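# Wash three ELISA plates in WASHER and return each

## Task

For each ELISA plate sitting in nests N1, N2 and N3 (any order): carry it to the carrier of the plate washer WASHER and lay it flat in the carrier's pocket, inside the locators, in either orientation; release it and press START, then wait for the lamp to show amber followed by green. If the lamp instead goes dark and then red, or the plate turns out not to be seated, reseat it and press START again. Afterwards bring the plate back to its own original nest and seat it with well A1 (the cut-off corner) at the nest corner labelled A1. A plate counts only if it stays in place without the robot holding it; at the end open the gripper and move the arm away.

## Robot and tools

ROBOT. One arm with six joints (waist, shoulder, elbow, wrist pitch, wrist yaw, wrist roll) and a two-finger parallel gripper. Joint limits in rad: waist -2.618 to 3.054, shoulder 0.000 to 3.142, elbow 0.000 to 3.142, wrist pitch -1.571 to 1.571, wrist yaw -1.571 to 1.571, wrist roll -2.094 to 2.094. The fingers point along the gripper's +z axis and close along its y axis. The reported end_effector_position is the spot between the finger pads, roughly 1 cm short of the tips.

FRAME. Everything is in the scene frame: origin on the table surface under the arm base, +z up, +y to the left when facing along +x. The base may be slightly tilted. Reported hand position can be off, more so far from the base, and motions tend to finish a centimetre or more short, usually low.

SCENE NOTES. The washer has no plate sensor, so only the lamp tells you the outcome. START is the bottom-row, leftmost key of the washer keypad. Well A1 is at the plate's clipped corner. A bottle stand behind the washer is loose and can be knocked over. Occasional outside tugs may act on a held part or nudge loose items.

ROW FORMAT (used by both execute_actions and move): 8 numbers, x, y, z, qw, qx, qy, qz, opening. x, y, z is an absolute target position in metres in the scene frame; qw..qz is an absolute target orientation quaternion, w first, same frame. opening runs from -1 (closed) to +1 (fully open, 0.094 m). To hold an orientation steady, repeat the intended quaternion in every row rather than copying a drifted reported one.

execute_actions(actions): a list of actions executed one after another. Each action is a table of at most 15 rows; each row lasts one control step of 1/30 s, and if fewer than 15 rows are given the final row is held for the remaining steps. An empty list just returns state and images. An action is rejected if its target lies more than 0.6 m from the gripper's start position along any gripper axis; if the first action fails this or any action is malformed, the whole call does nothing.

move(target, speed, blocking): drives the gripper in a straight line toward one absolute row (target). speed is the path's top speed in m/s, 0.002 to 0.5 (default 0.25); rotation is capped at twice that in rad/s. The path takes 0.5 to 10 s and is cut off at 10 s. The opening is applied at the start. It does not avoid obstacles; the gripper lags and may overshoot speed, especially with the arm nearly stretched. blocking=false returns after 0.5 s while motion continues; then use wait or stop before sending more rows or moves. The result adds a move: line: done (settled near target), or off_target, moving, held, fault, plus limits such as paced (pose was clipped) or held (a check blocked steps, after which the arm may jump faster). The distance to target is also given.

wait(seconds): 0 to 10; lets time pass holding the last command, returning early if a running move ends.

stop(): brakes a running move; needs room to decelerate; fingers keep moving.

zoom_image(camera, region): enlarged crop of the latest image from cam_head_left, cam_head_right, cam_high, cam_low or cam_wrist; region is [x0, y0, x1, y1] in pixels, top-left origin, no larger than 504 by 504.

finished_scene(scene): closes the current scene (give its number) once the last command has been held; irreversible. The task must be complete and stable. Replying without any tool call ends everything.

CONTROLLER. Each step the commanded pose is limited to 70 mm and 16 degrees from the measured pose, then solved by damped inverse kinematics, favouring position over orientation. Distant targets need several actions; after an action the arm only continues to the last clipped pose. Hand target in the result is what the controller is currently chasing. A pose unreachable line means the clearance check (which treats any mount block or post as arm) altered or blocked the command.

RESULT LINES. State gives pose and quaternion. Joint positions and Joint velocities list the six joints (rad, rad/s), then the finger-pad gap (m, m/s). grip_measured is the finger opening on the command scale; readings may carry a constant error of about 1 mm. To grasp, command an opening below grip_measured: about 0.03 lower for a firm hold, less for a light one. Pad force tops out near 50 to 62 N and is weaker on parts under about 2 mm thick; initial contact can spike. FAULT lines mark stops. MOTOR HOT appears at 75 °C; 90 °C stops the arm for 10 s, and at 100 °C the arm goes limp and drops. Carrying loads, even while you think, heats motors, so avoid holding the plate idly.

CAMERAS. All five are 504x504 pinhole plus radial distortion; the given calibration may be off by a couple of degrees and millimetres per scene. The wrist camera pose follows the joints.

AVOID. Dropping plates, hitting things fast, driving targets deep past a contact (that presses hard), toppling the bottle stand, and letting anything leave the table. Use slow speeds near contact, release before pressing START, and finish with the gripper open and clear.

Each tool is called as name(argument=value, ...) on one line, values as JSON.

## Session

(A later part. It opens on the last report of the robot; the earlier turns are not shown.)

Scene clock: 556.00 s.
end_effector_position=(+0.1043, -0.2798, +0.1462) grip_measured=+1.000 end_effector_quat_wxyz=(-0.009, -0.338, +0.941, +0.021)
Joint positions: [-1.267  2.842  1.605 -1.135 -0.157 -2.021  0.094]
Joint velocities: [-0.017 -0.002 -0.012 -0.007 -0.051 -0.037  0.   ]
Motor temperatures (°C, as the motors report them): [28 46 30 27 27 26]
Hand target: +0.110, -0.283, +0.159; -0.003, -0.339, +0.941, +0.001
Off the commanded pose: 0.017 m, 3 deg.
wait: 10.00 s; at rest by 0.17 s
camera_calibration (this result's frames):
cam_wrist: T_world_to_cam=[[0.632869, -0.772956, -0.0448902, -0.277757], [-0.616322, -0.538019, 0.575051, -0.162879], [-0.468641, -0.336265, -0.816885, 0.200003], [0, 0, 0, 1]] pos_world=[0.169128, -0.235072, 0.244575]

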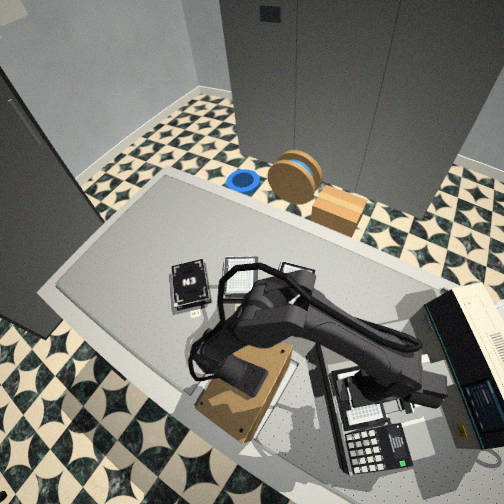

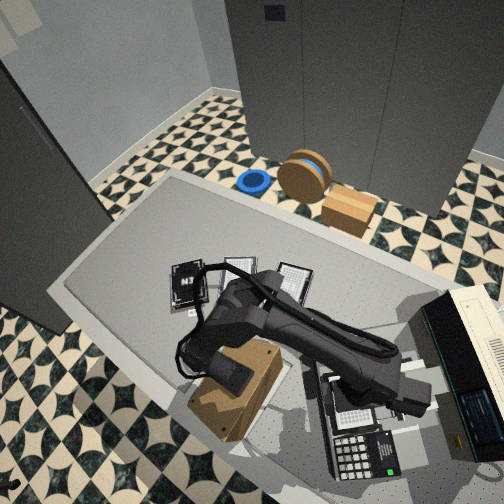

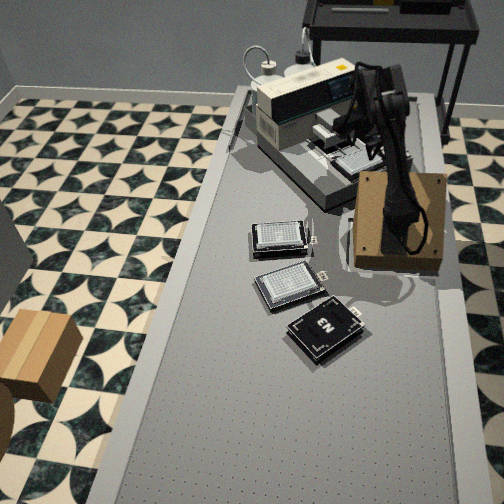

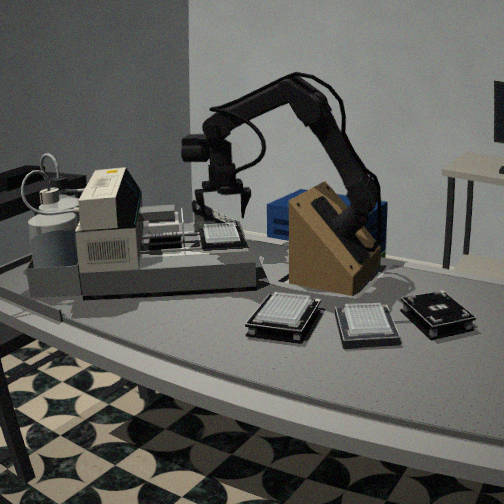

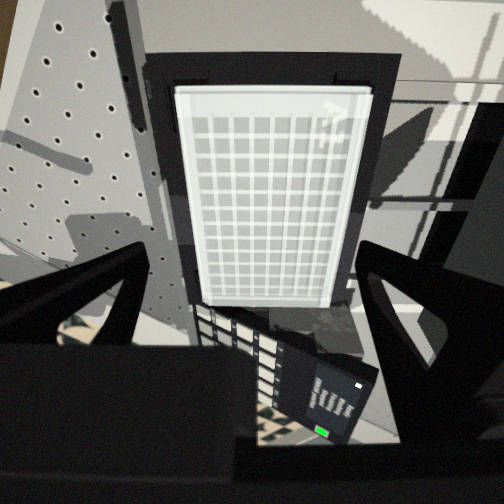

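Green. N3 return target ≈ measured (0.171,0.3295,0.052), quat (0,-0.383,0.924,0).

move(target=[0.1145,-0.2842,0.100,0.006,-0.341,0.94,0,1], speed=0.015)

execute_actions(actions=[[[0.111,-0.284,0.103,0,-0.342,0.94,0,0.74]],[[0.111,-0.284,0.103,0,-0.342,0.94,0,0.74]]])

Scene clock: 562.87 s.
end_effector_position=(+0.1103, -0.2850, +0.1040) grip_measured=+1.000 end_effector_quat_wxyz=(-0.001, -0.342, +0.940, -0.001)
Joint positions: [-1.242  2.876  1.487 -0.936 -0.195 -2.003  0.094]
Joint velocities: [ 0.012 -0.002  0.002 -0.022 -0.051 -0.037  0.   ]
Motor temperatures (°C, as the motors report them): [28 46 30 27 27 26]
Hand target: +0.113, -0.283, +0.100; +0.006, -0.341, +0.940, -0.000
Off the commanded pose: 0.006 m, 1 deg.
move: done
camera_calibration (this result's frames):
cam_wrist: T_world_to_cam=[[0.639839, -0.768507, 0.00174997, -0.29189], [-0.629168, -0.522519, 0.575431, -0.131967], [-0.441309, -0.369284, -0.817848, 0.154235], [0, 0, 0, 1]] pos_world=[0.171798, -0.236318, 0.202589]

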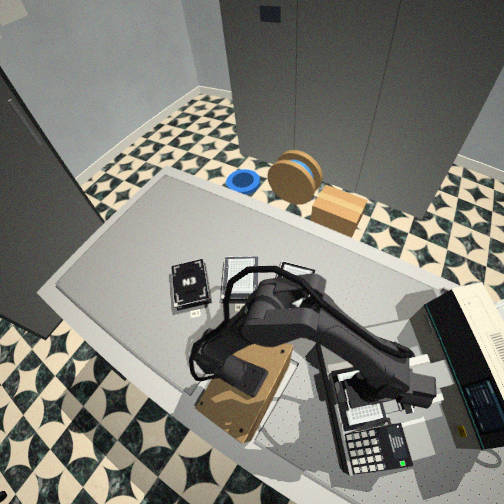

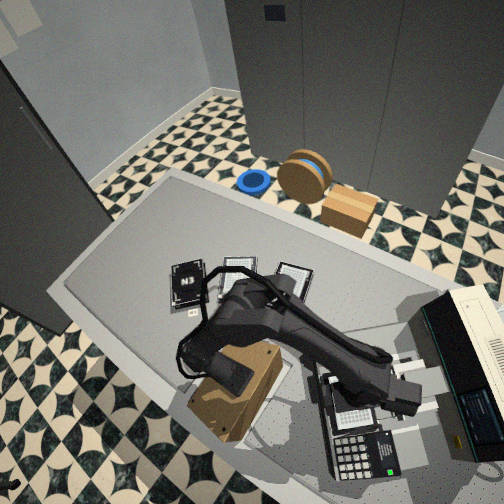

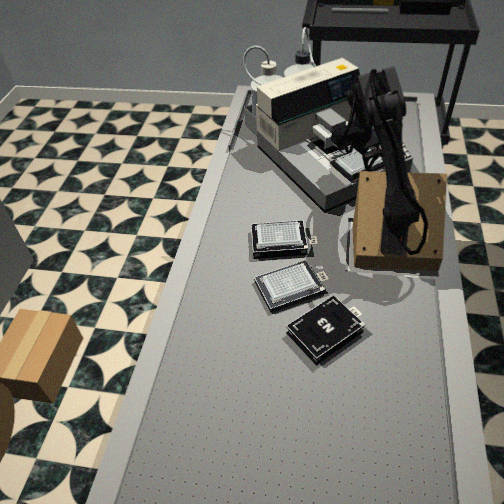

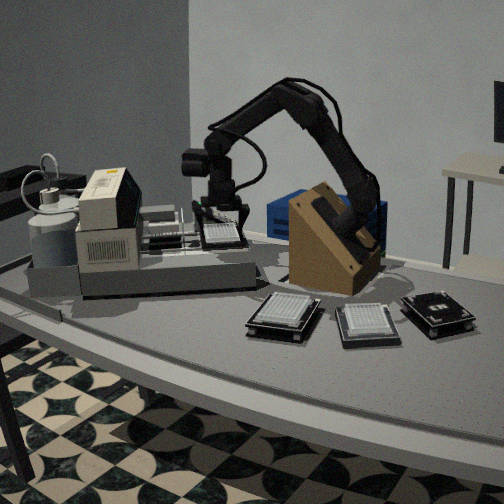

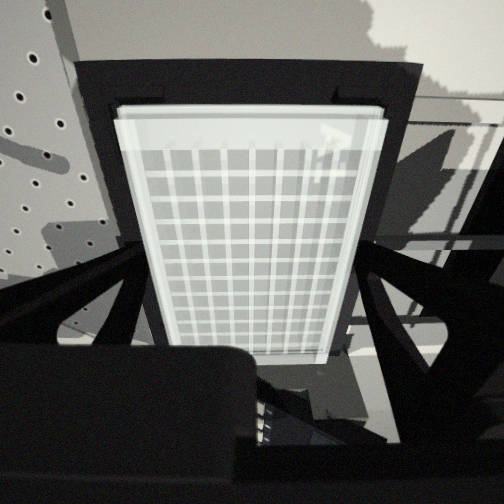

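Scene clock: 563.87 s.
end_effector_position=(+0.1101, -0.2851, +0.1040) grip_measured=+0.767 end_effector_quat_wxyz=(-0.002, -0.342, +0.940, -0.001)
Joint positions: [-1.242  2.876  1.487 -0.936 -0.193 -2.003  0.083]
Joint velocities: [-0.012  0.007 -0.007 -0.022  0.022  0.007 -0.001]
Motor temperatures (°C, as the motors report them): [28 46 30 27 27 26]
Hand target: +0.111, -0.284, +0.103; -0.000, -0.342, +0.940, +0.000
Off the commanded pose: 0.002 m, 0 deg.
camera_calibration (this result's frames):
cam_wrist: T_world_to_cam=[[0.639839, -0.768508, 0.00127457, -0.291756], [-0.628534, -0.522344, 0.576283, -0.132227], [-0.442212, -0.369529, -0.817249, 0.154096], [0, 0, 0, 1]] pos_world=[0.17171, -0.236342, 0.202507]

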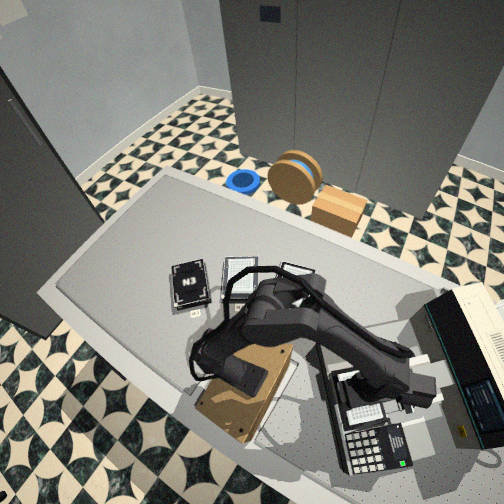

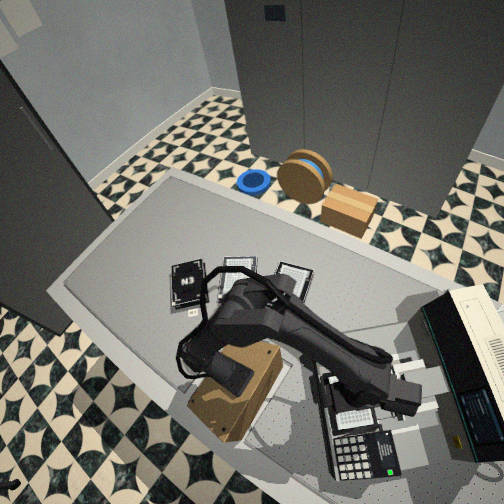

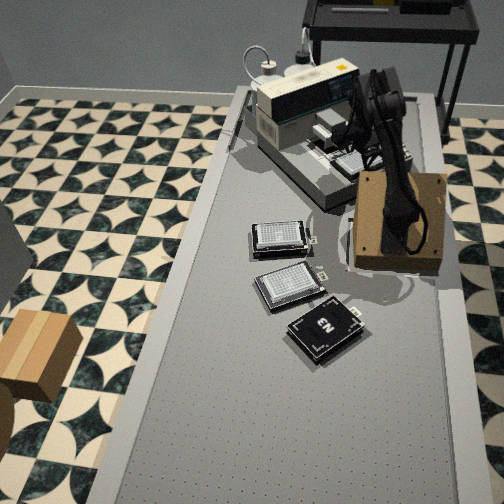

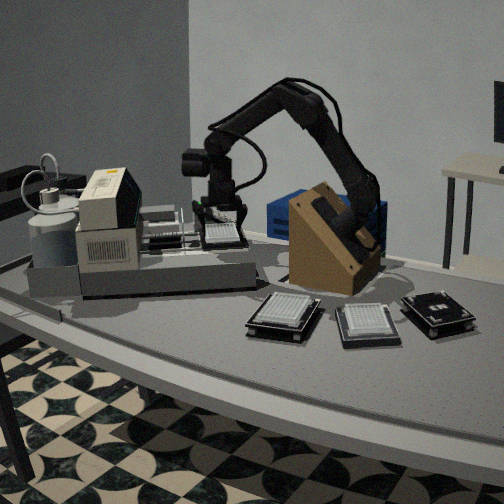

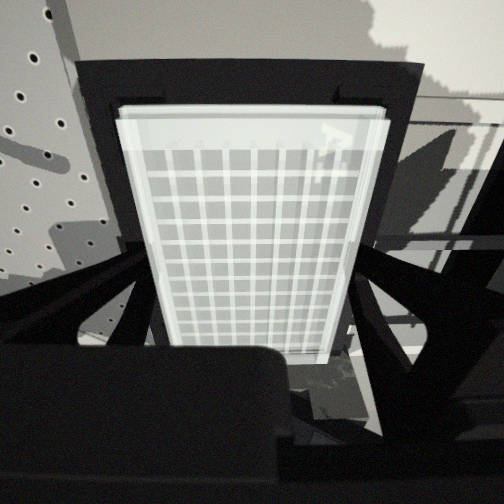

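Plate top v≈105 again, so N3 target ≈ (0.170,0.3285,0.051).

move(target=[0.111,-0.285,0.19,0,-0.341,0.94,0,0.735], speed=0.04)

move(target=[0.28,-0.19,0.19,0,-0.2,0.98,0,0.735], speed=0.13)

move(target=[0.335,0.02,0.19,0,-0.2,0.98,0,0.735], speed=0.15)

move(target=[0.30,0.19,0.17,0,-0.27,0.963,0,0.735], speed=0.15)

move(target=[0.168,0.336,0.13,0,-0.383,0.924,0,0.735], speed=0.12)

move(target=[0.174,0.328,0.070,0.004,-0.383,0.924,0,0.735], speed=0.02)

Scene clock: 577.23 s.
end_effector_position=(+0.1119, -0.2842, +0.1694) grip_measured=+0.767 end_effector_quat_wxyz=(-0.004, -0.341, +0.940, +0.017)
Joint positions: [-1.266  2.841  1.699 -1.222 -0.167 -2.025  0.083]
Joint velocities: [-0.007  0.007  0.007  0.007 -0.095 -0.066  0.001]
Motor temperatures (°C, as the motors report them): [28 46 31 27 27 26]
Hand target: +0.112, -0.286, +0.189; +0.000, -0.341, +0.940, -0.000
Off the commanded pose: 0.021 m, 2 deg.
move: off_target
camera_calibration (this result's frames):
cam_wrist: T_world_to_cam=[[0.637499, -0.769724, -0.0334596, -0.286559], [-0.620219, -0.538472, 0.570417, -0.172849], [-0.457081, -0.342888, -0.820673, 0.218516], [0, 0, 0, 1]] pos_world=[0.175357, -0.238719, 0.268338]

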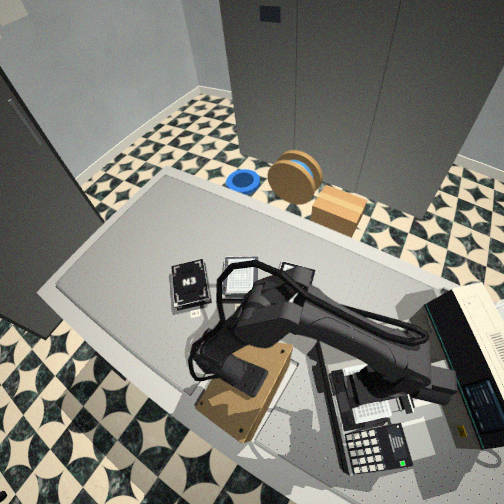

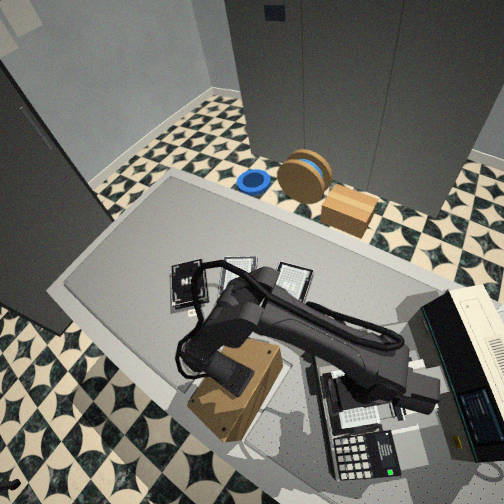

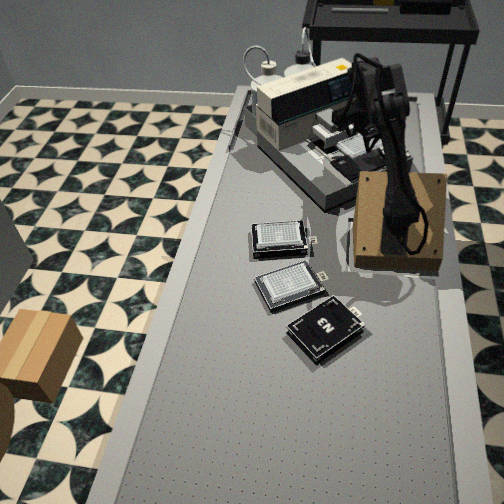

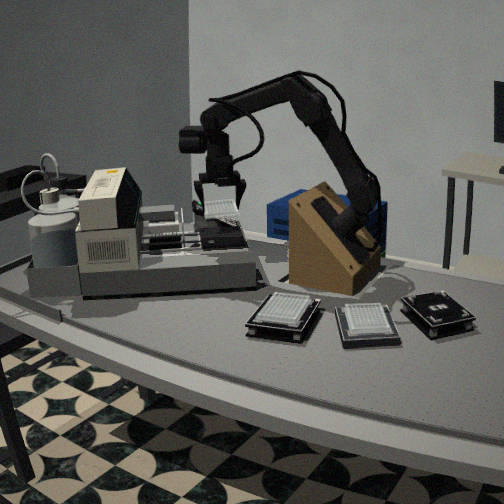

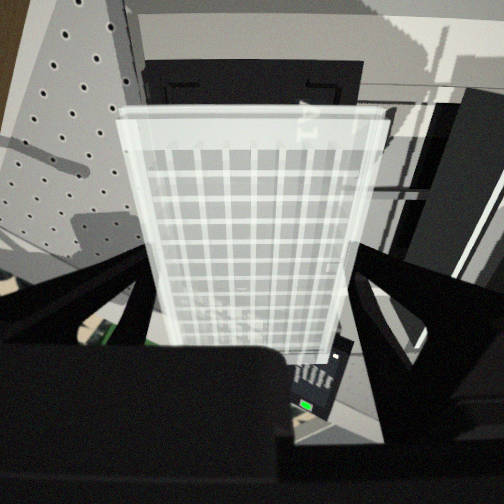

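Scene clock: 579.30 s.
end_effector_position=(+0.2689, -0.1940, +0.1712) grip_measured=+0.767 end_effector_quat_wxyz=(-0.022, -0.197, +0.980, +0.008)
Joint positions: [-0.815  2.705  1.749 -1.291 -0.44  -1.373  0.083]
Joint velocities: [-0.002 -0.002  0.002  0.037  0.037  0.022  0.001]
Motor temperatures (°C, as the motors report them): [28 46 31 27 27 26]
Hand target: +0.277, -0.192, +0.189; -0.004, -0.196, +0.981, -0.003
Off the commanded pose: 0.022 m, 3 deg.
move: off_target
camera_calibration (this result's frames):
cam_wrist: T_world_to_cam=[[0.382575, -0.923627, -0.0234279, -0.280152], [-0.729752, -0.317628, 0.605454, 0.0384337], [-0.566656, -0.214535, -0.795535, 0.372689], [0, 0, 0, 1]] pos_world=[0.346412, -0.166594, 0.266654]

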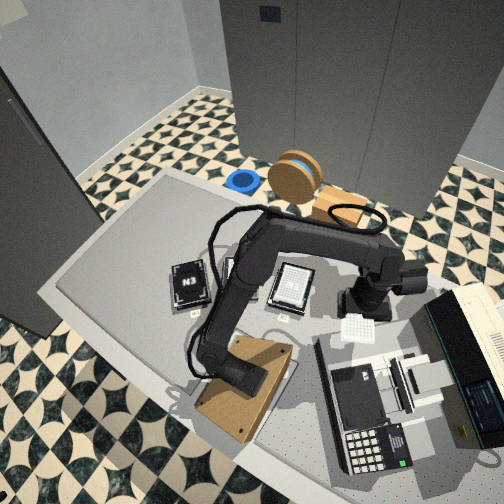

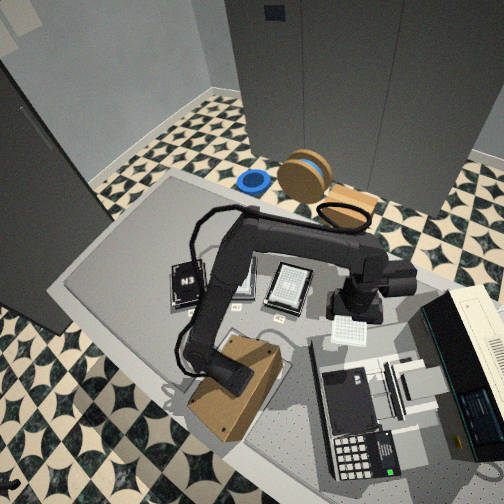

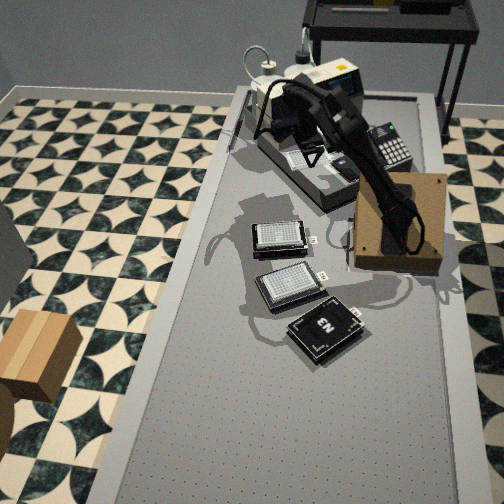

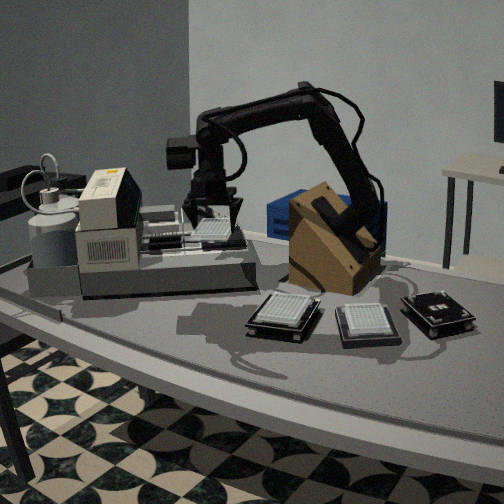

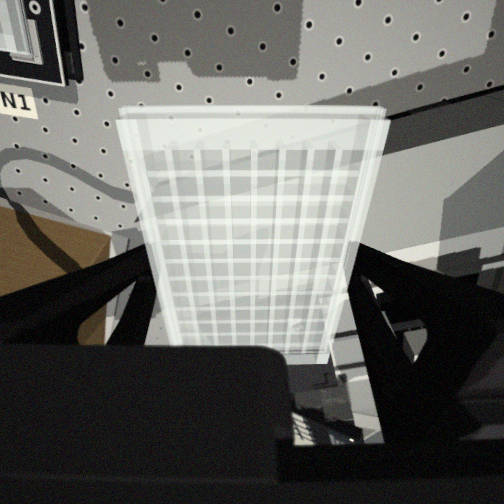

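Scene clock: 581.30 s.
end_effector_position=(+0.3318, +0.0117, +0.1792) grip_measured=+0.767 end_effector_quat_wxyz=(-0.018, -0.202, +0.979, -0.004)
Joint positions: [-0.412  2.213  1.536 -1.331 -0.649 -0.967  0.083]
Joint velocities: [ 0.007  0.002 -0.007 -0.095 -0.051  0.051 -0.   ]
Motor temperatures (°C, as the motors report them): [28 46 31 27 27 26]
Hand target: +0.334, +0.017, +0.191; -0.003, -0.198, +0.980, -0.005
Off the commanded pose: 0.014 m, 2 deg.
move: off_target
camera_calibration (this result's frames):
cam_wrist: T_world_to_cam=[[0.391668, -0.920104, 0.00205438, -0.121652], [-0.734207, -0.311188, 0.603408, 0.146621], [-0.554559, -0.237844, -0.79743, 0.455454], [0, 0, 0, 1]] pos_world=[0.407874, 0.0420214, 0.27497]

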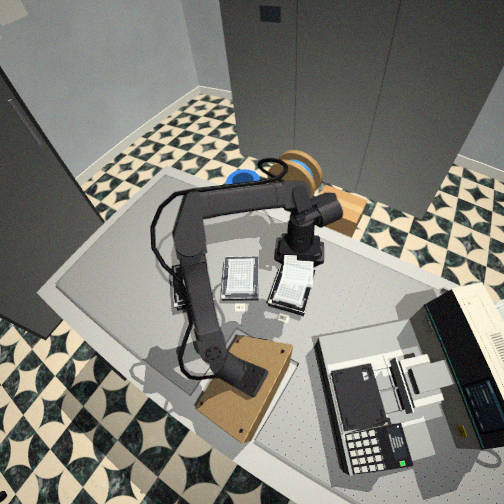

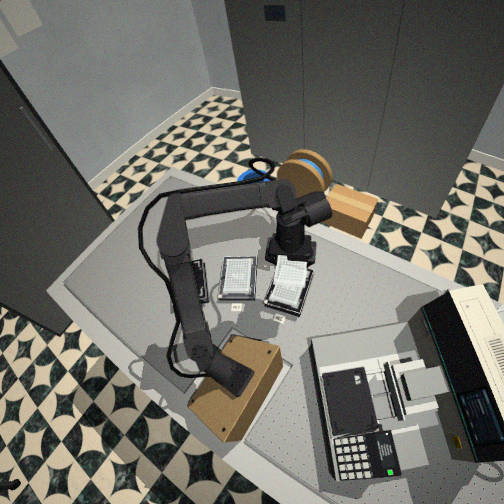

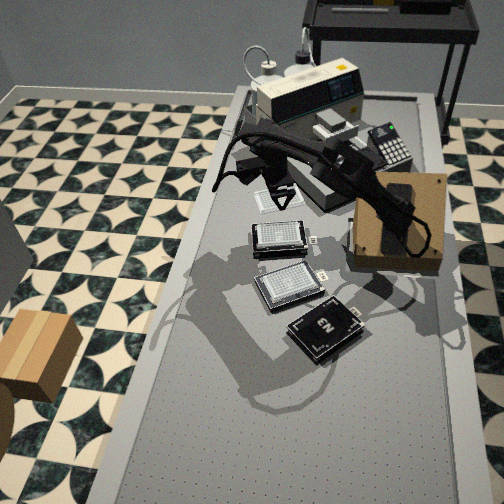

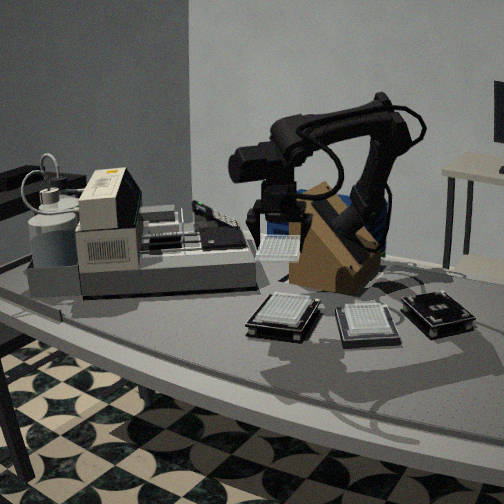

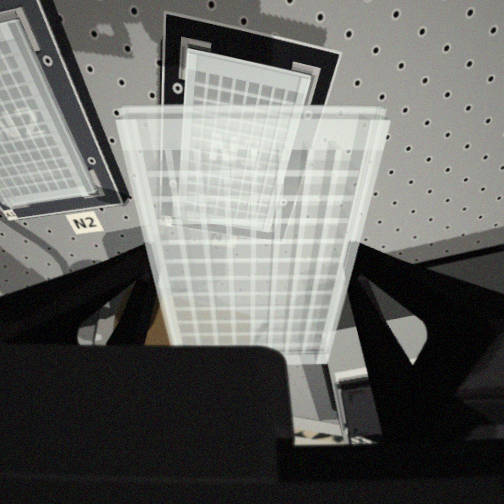

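Scene clock: 583.03 s.
end_effector_position=(+0.2980, +0.1839, +0.1638) grip_measured=+0.767 end_effector_quat_wxyz=(-0.018, -0.267, +0.964, -0.005)
Joint positions: [-0.054  1.787  1.405 -1.329 -0.75  -0.648  0.083]
Joint velocities: [ 0.017 -0.012 -0.002 -0.022  0.022  0.051  0.   ]
Motor temperatures (°C, as the motors report them): [29 45 30 27 27 26]
Hand target: +0.300, +0.188, +0.171; -0.002, -0.269, +0.963, -0.005
Off the commanded pose: 0.009 m, 2 deg.
move: done
camera_calibration (this result's frames):
cam_wrist: T_world_to_cam=[[0.51091, -0.859634, 0.000407783, 0.00362507], [-0.685322, -0.407024, 0.603875, 0.187656], [-0.518946, -0.308806, -0.797079, 0.467769], [0, 0, 0, 1]] pos_world=[0.3695, 0.223947, 0.259526]

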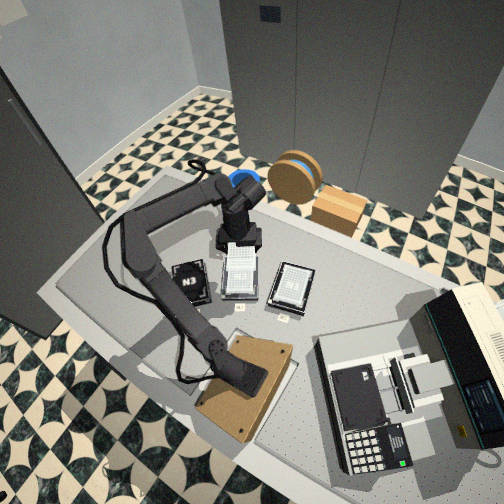

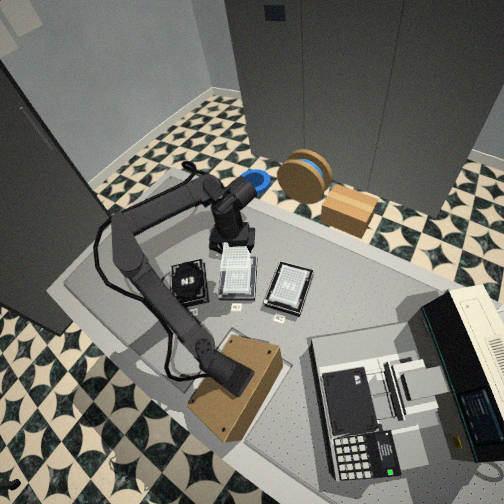

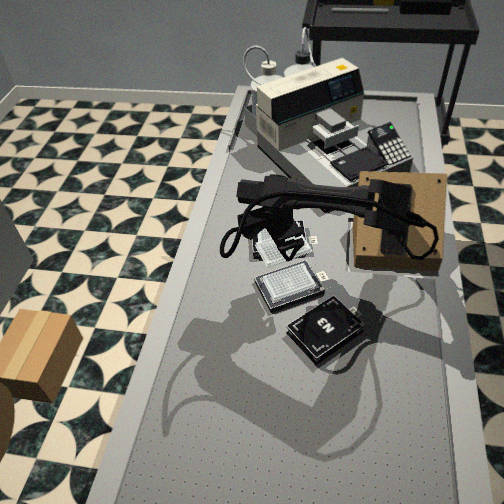

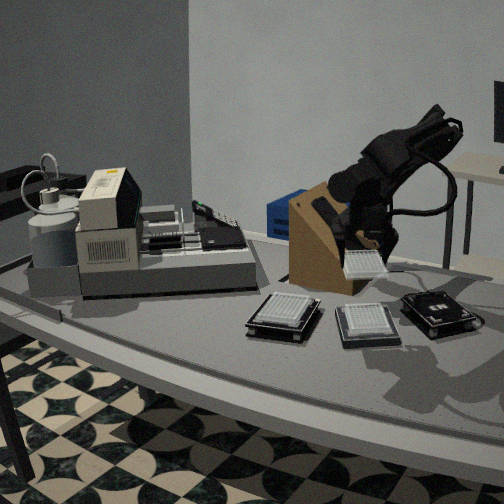

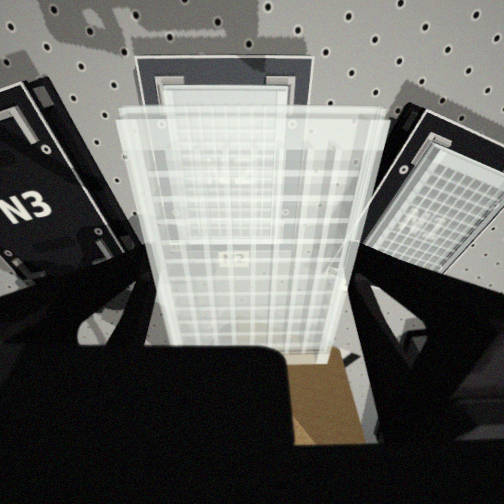

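Scene clock: 585.27 s.
end_effector_position=(+0.1673, +0.3287, +0.1255) grip_measured=+0.767 end_effector_quat_wxyz=(-0.020, -0.374, +0.927, -0.011)
Joint positions: [ 0.549  1.287  1.23  -1.128 -0.653 -0.084  0.083]
Joint velocities: [ 0.007 -0.017  0.002  0.037  0.066  0.051 -0.001]
Motor temperatures (°C, as the motors report them): [29 45 30 27 27 26]
Hand target: +0.169, +0.334, +0.131; -0.001, -0.384, +0.923, -0.009
Off the commanded pose: 0.009 m, 3 deg.
move: off_target
camera_calibration (this result's frames):
cam_wrist: T_world_to_cam=[[0.691849, -0.722013, 0.00642714, 0.118666], [-0.574958, -0.54551, 0.609788, 0.206353], [-0.436769, -0.425577, -0.792538, 0.438197], [0, 0, 0, 1]] pos_world=[0.227936, 0.384733, 0.220693]

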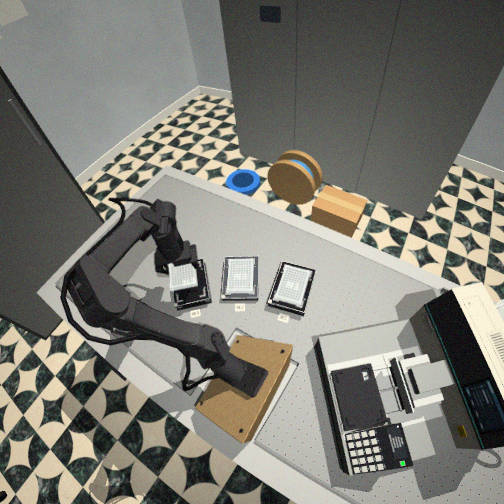

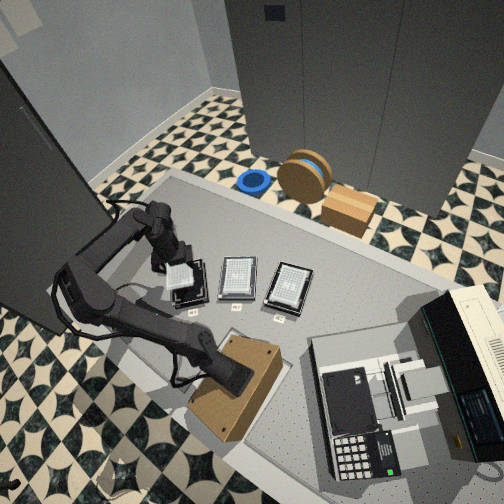

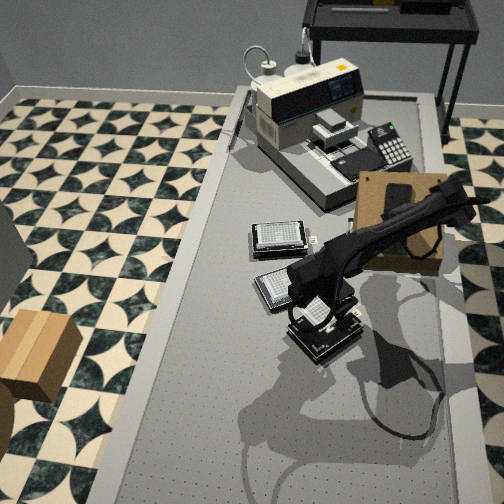

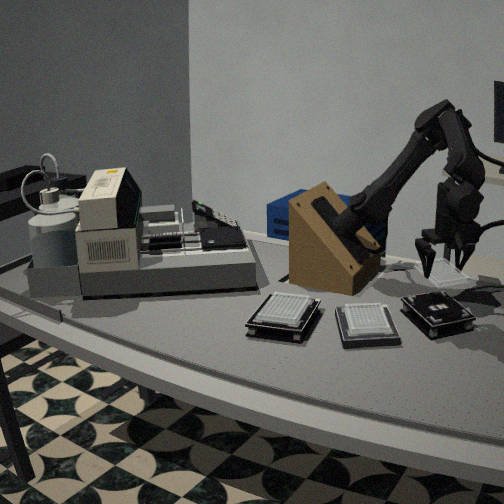

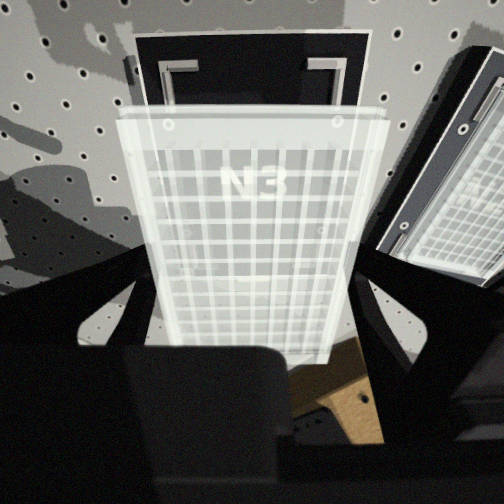

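Scene clock: 588.33 s.
end_effector_position=(+0.1683, +0.3279, +0.0741) grip_measured=+0.767 end_effector_quat_wxyz=(-0.000, -0.385, +0.923, +0.001)
Joint positions: [ 0.675  1.287  1.048 -0.807 -0.604  0.066  0.083]
Joint velocities: [-0.007  0.017  0.007  0.007  0.007  0.066 -0.   ]
Motor temperatures (°C, as the motors report them): [29 44 30 27 27 26]
Hand target: +0.173, +0.327, +0.070; +0.004, -0.384, +0.923, -0.002
Off the commanded pose: 0.007 m, 1 deg.
move: done
camera_calibration (this result's frames):
cam_wrist: T_world_to_cam=[[0.707721, -0.706492, -0.000125662, 0.110456], [-0.578925, -0.580034, 0.573068, 0.252624], [-0.404941, -0.405499, -0.819508, 0.387572], [0, 0, 0, 1]] pos_world=[0.225022, 0.381727, 0.172862]

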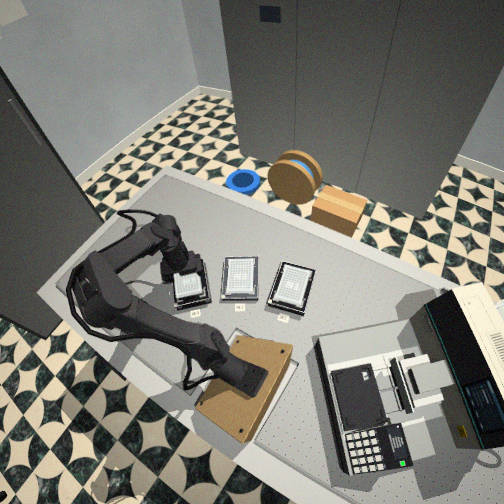

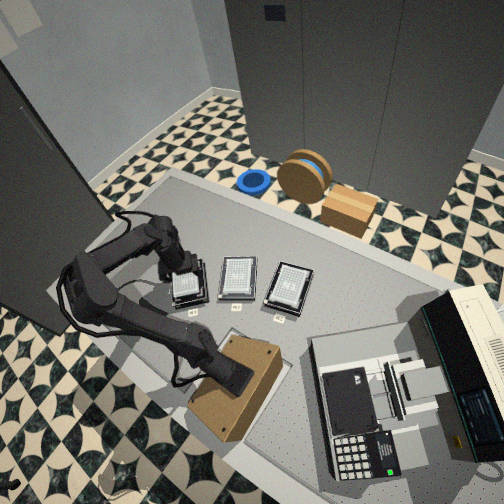

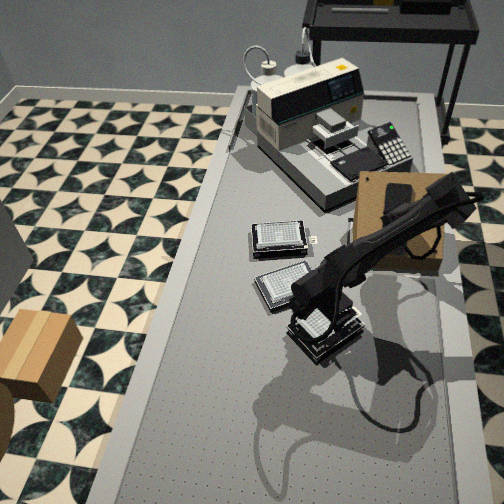

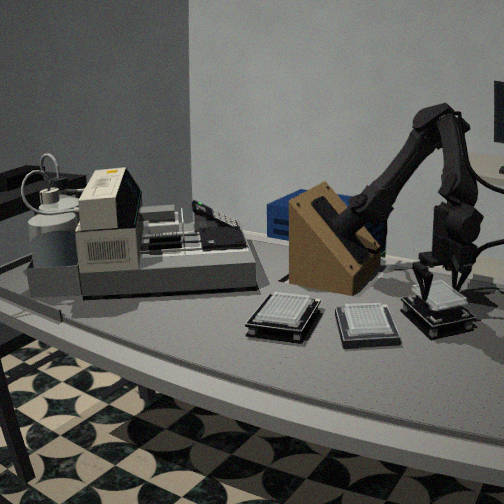

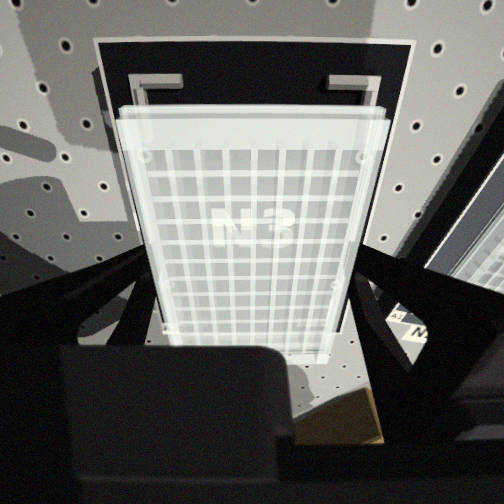

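move(target=[0.1755,0.3275,0.056,0.004,-0.383,0.924,0,0.735], speed=0.012)

Scene clock: 599.70 s.
end_effector_position=(+0.1712, +0.3277, +0.0591) grip_measured=+0.767 end_effector_quat_wxyz=(-0.002, -0.383, +0.924, +0.001)
Joint positions: [ 0.701  1.321  1.028 -0.741 -0.594  0.095  0.083]
Joint velocities: [ 0.002 -0.002  0.002 -0.022 -0.037  0.022  0.001]
Motor temperatures (°C, as the motors report them): [28 42 30 27 27 26]
Hand target: +0.175, +0.327, +0.056; +0.004, -0.383, +0.924, -0.000
Off the commanded pose: 0.005 m, 1 deg.
move: done
camera_calibration (this result's frames):
cam_wrist: T_world_to_cam=[[0.705077, -0.709127, -0.00251465, 0.109746], [-0.578944, -0.577678, 0.575424, 0.261866], [-0.409501, -0.404262, -0.817851, 0.37672], [0, 0, 0, 1]] pos_world=[0.228493, 0.381392, 0.157693]

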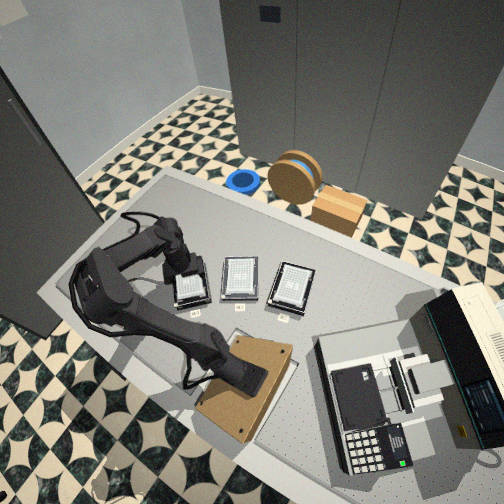

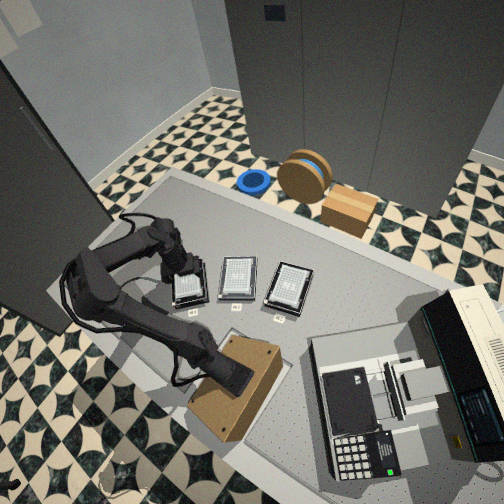

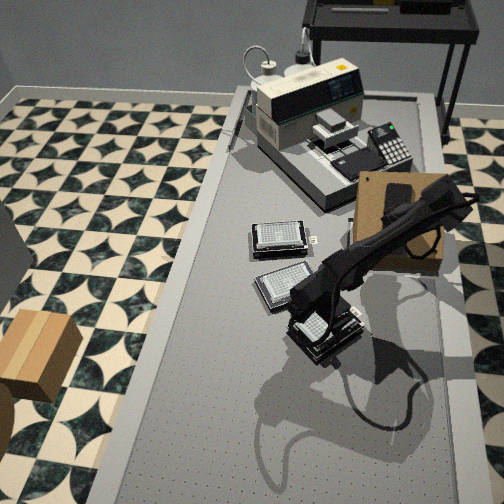

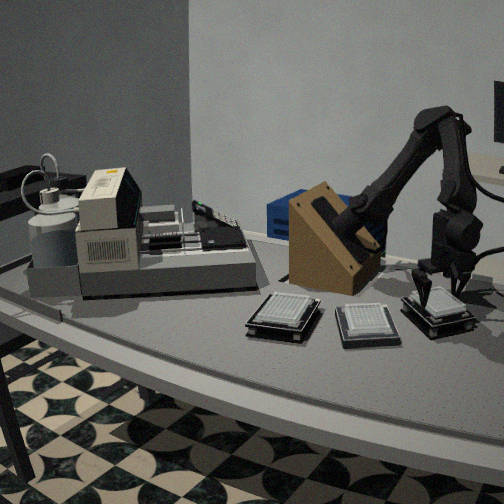

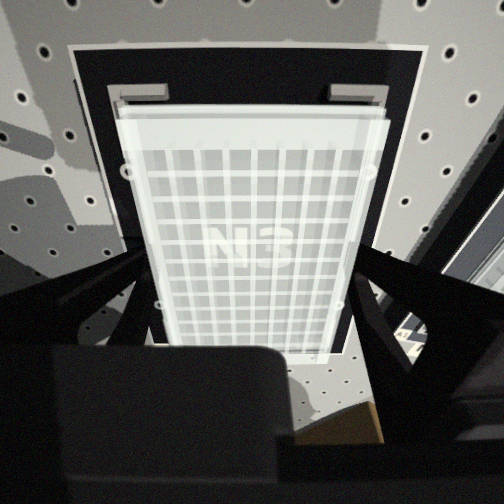

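Slightly right by ~1.5 mm now; correct.

move(target=[0.1735,0.3285,0.049,0.004,-0.383,0.924,0,0.735], speed=0.008)

Scene clock: 603.30 s.
end_effector_position=(+0.1697, +0.3294, +0.0540) grip_measured=+0.767 end_effector_quat_wxyz=(+0.001, -0.385, +0.923, +0.001)
Joint positions: [ 0.723  1.321  1.015 -0.709 -0.578  0.116  0.083]
Joint velocities: [-0.012 -0.002 -0.007  0.022 -0.066  0.022 -0.001]
Motor temperatures (°C, as the motors report them): [28 42 30 27 27 26]
Hand target: +0.173, +0.328, +0.049; +0.004, -0.383, +0.924, -0.000
Off the commanded pose: 0.006 m, 0 deg.
move: done
camera_calibration (this result's frames):
cam_wrist: T_world_to_cam=[[0.708229, -0.705982, 0.0012361, 0.110139], [-0.580217, -0.581065, 0.570712, 0.266532], [-0.402194, -0.404912, -0.82115, 0.371734], [0, 0, 0, 1]] pos_world=[0.226152, 0.383148, 0.153]

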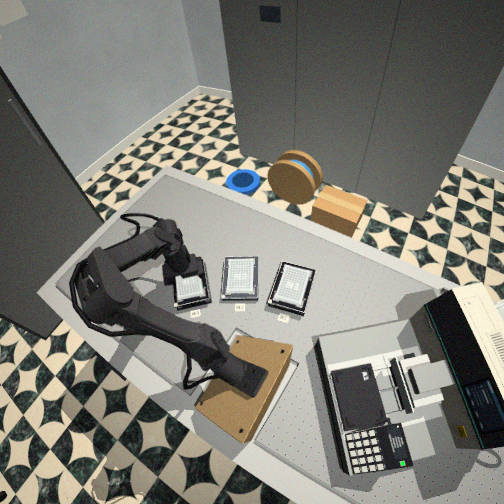

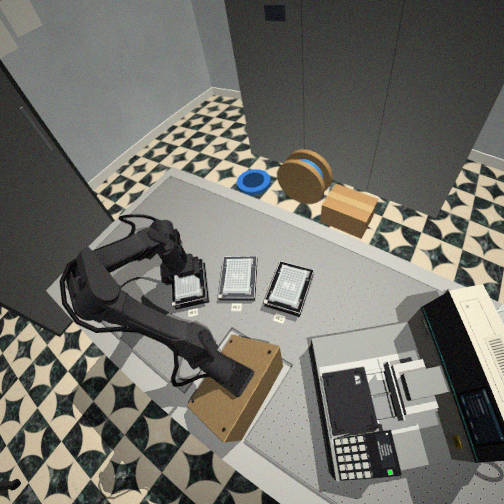

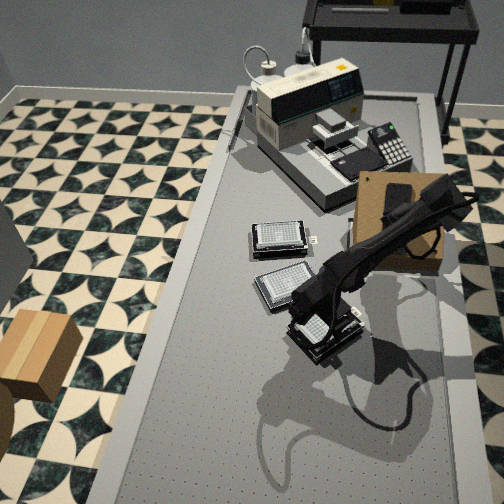

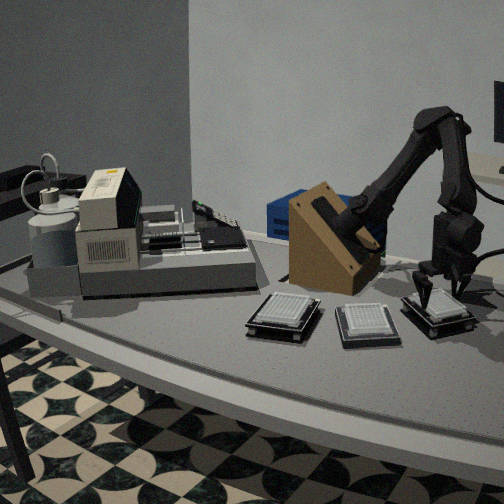

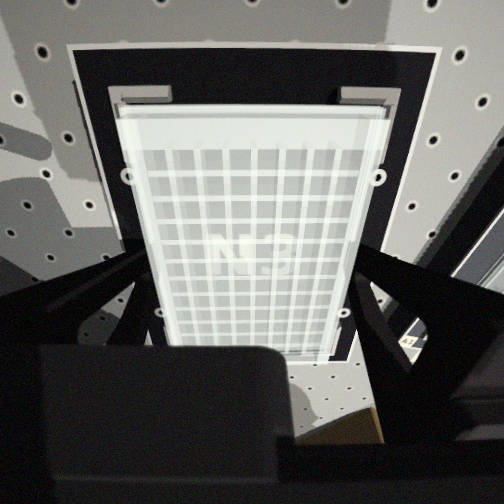

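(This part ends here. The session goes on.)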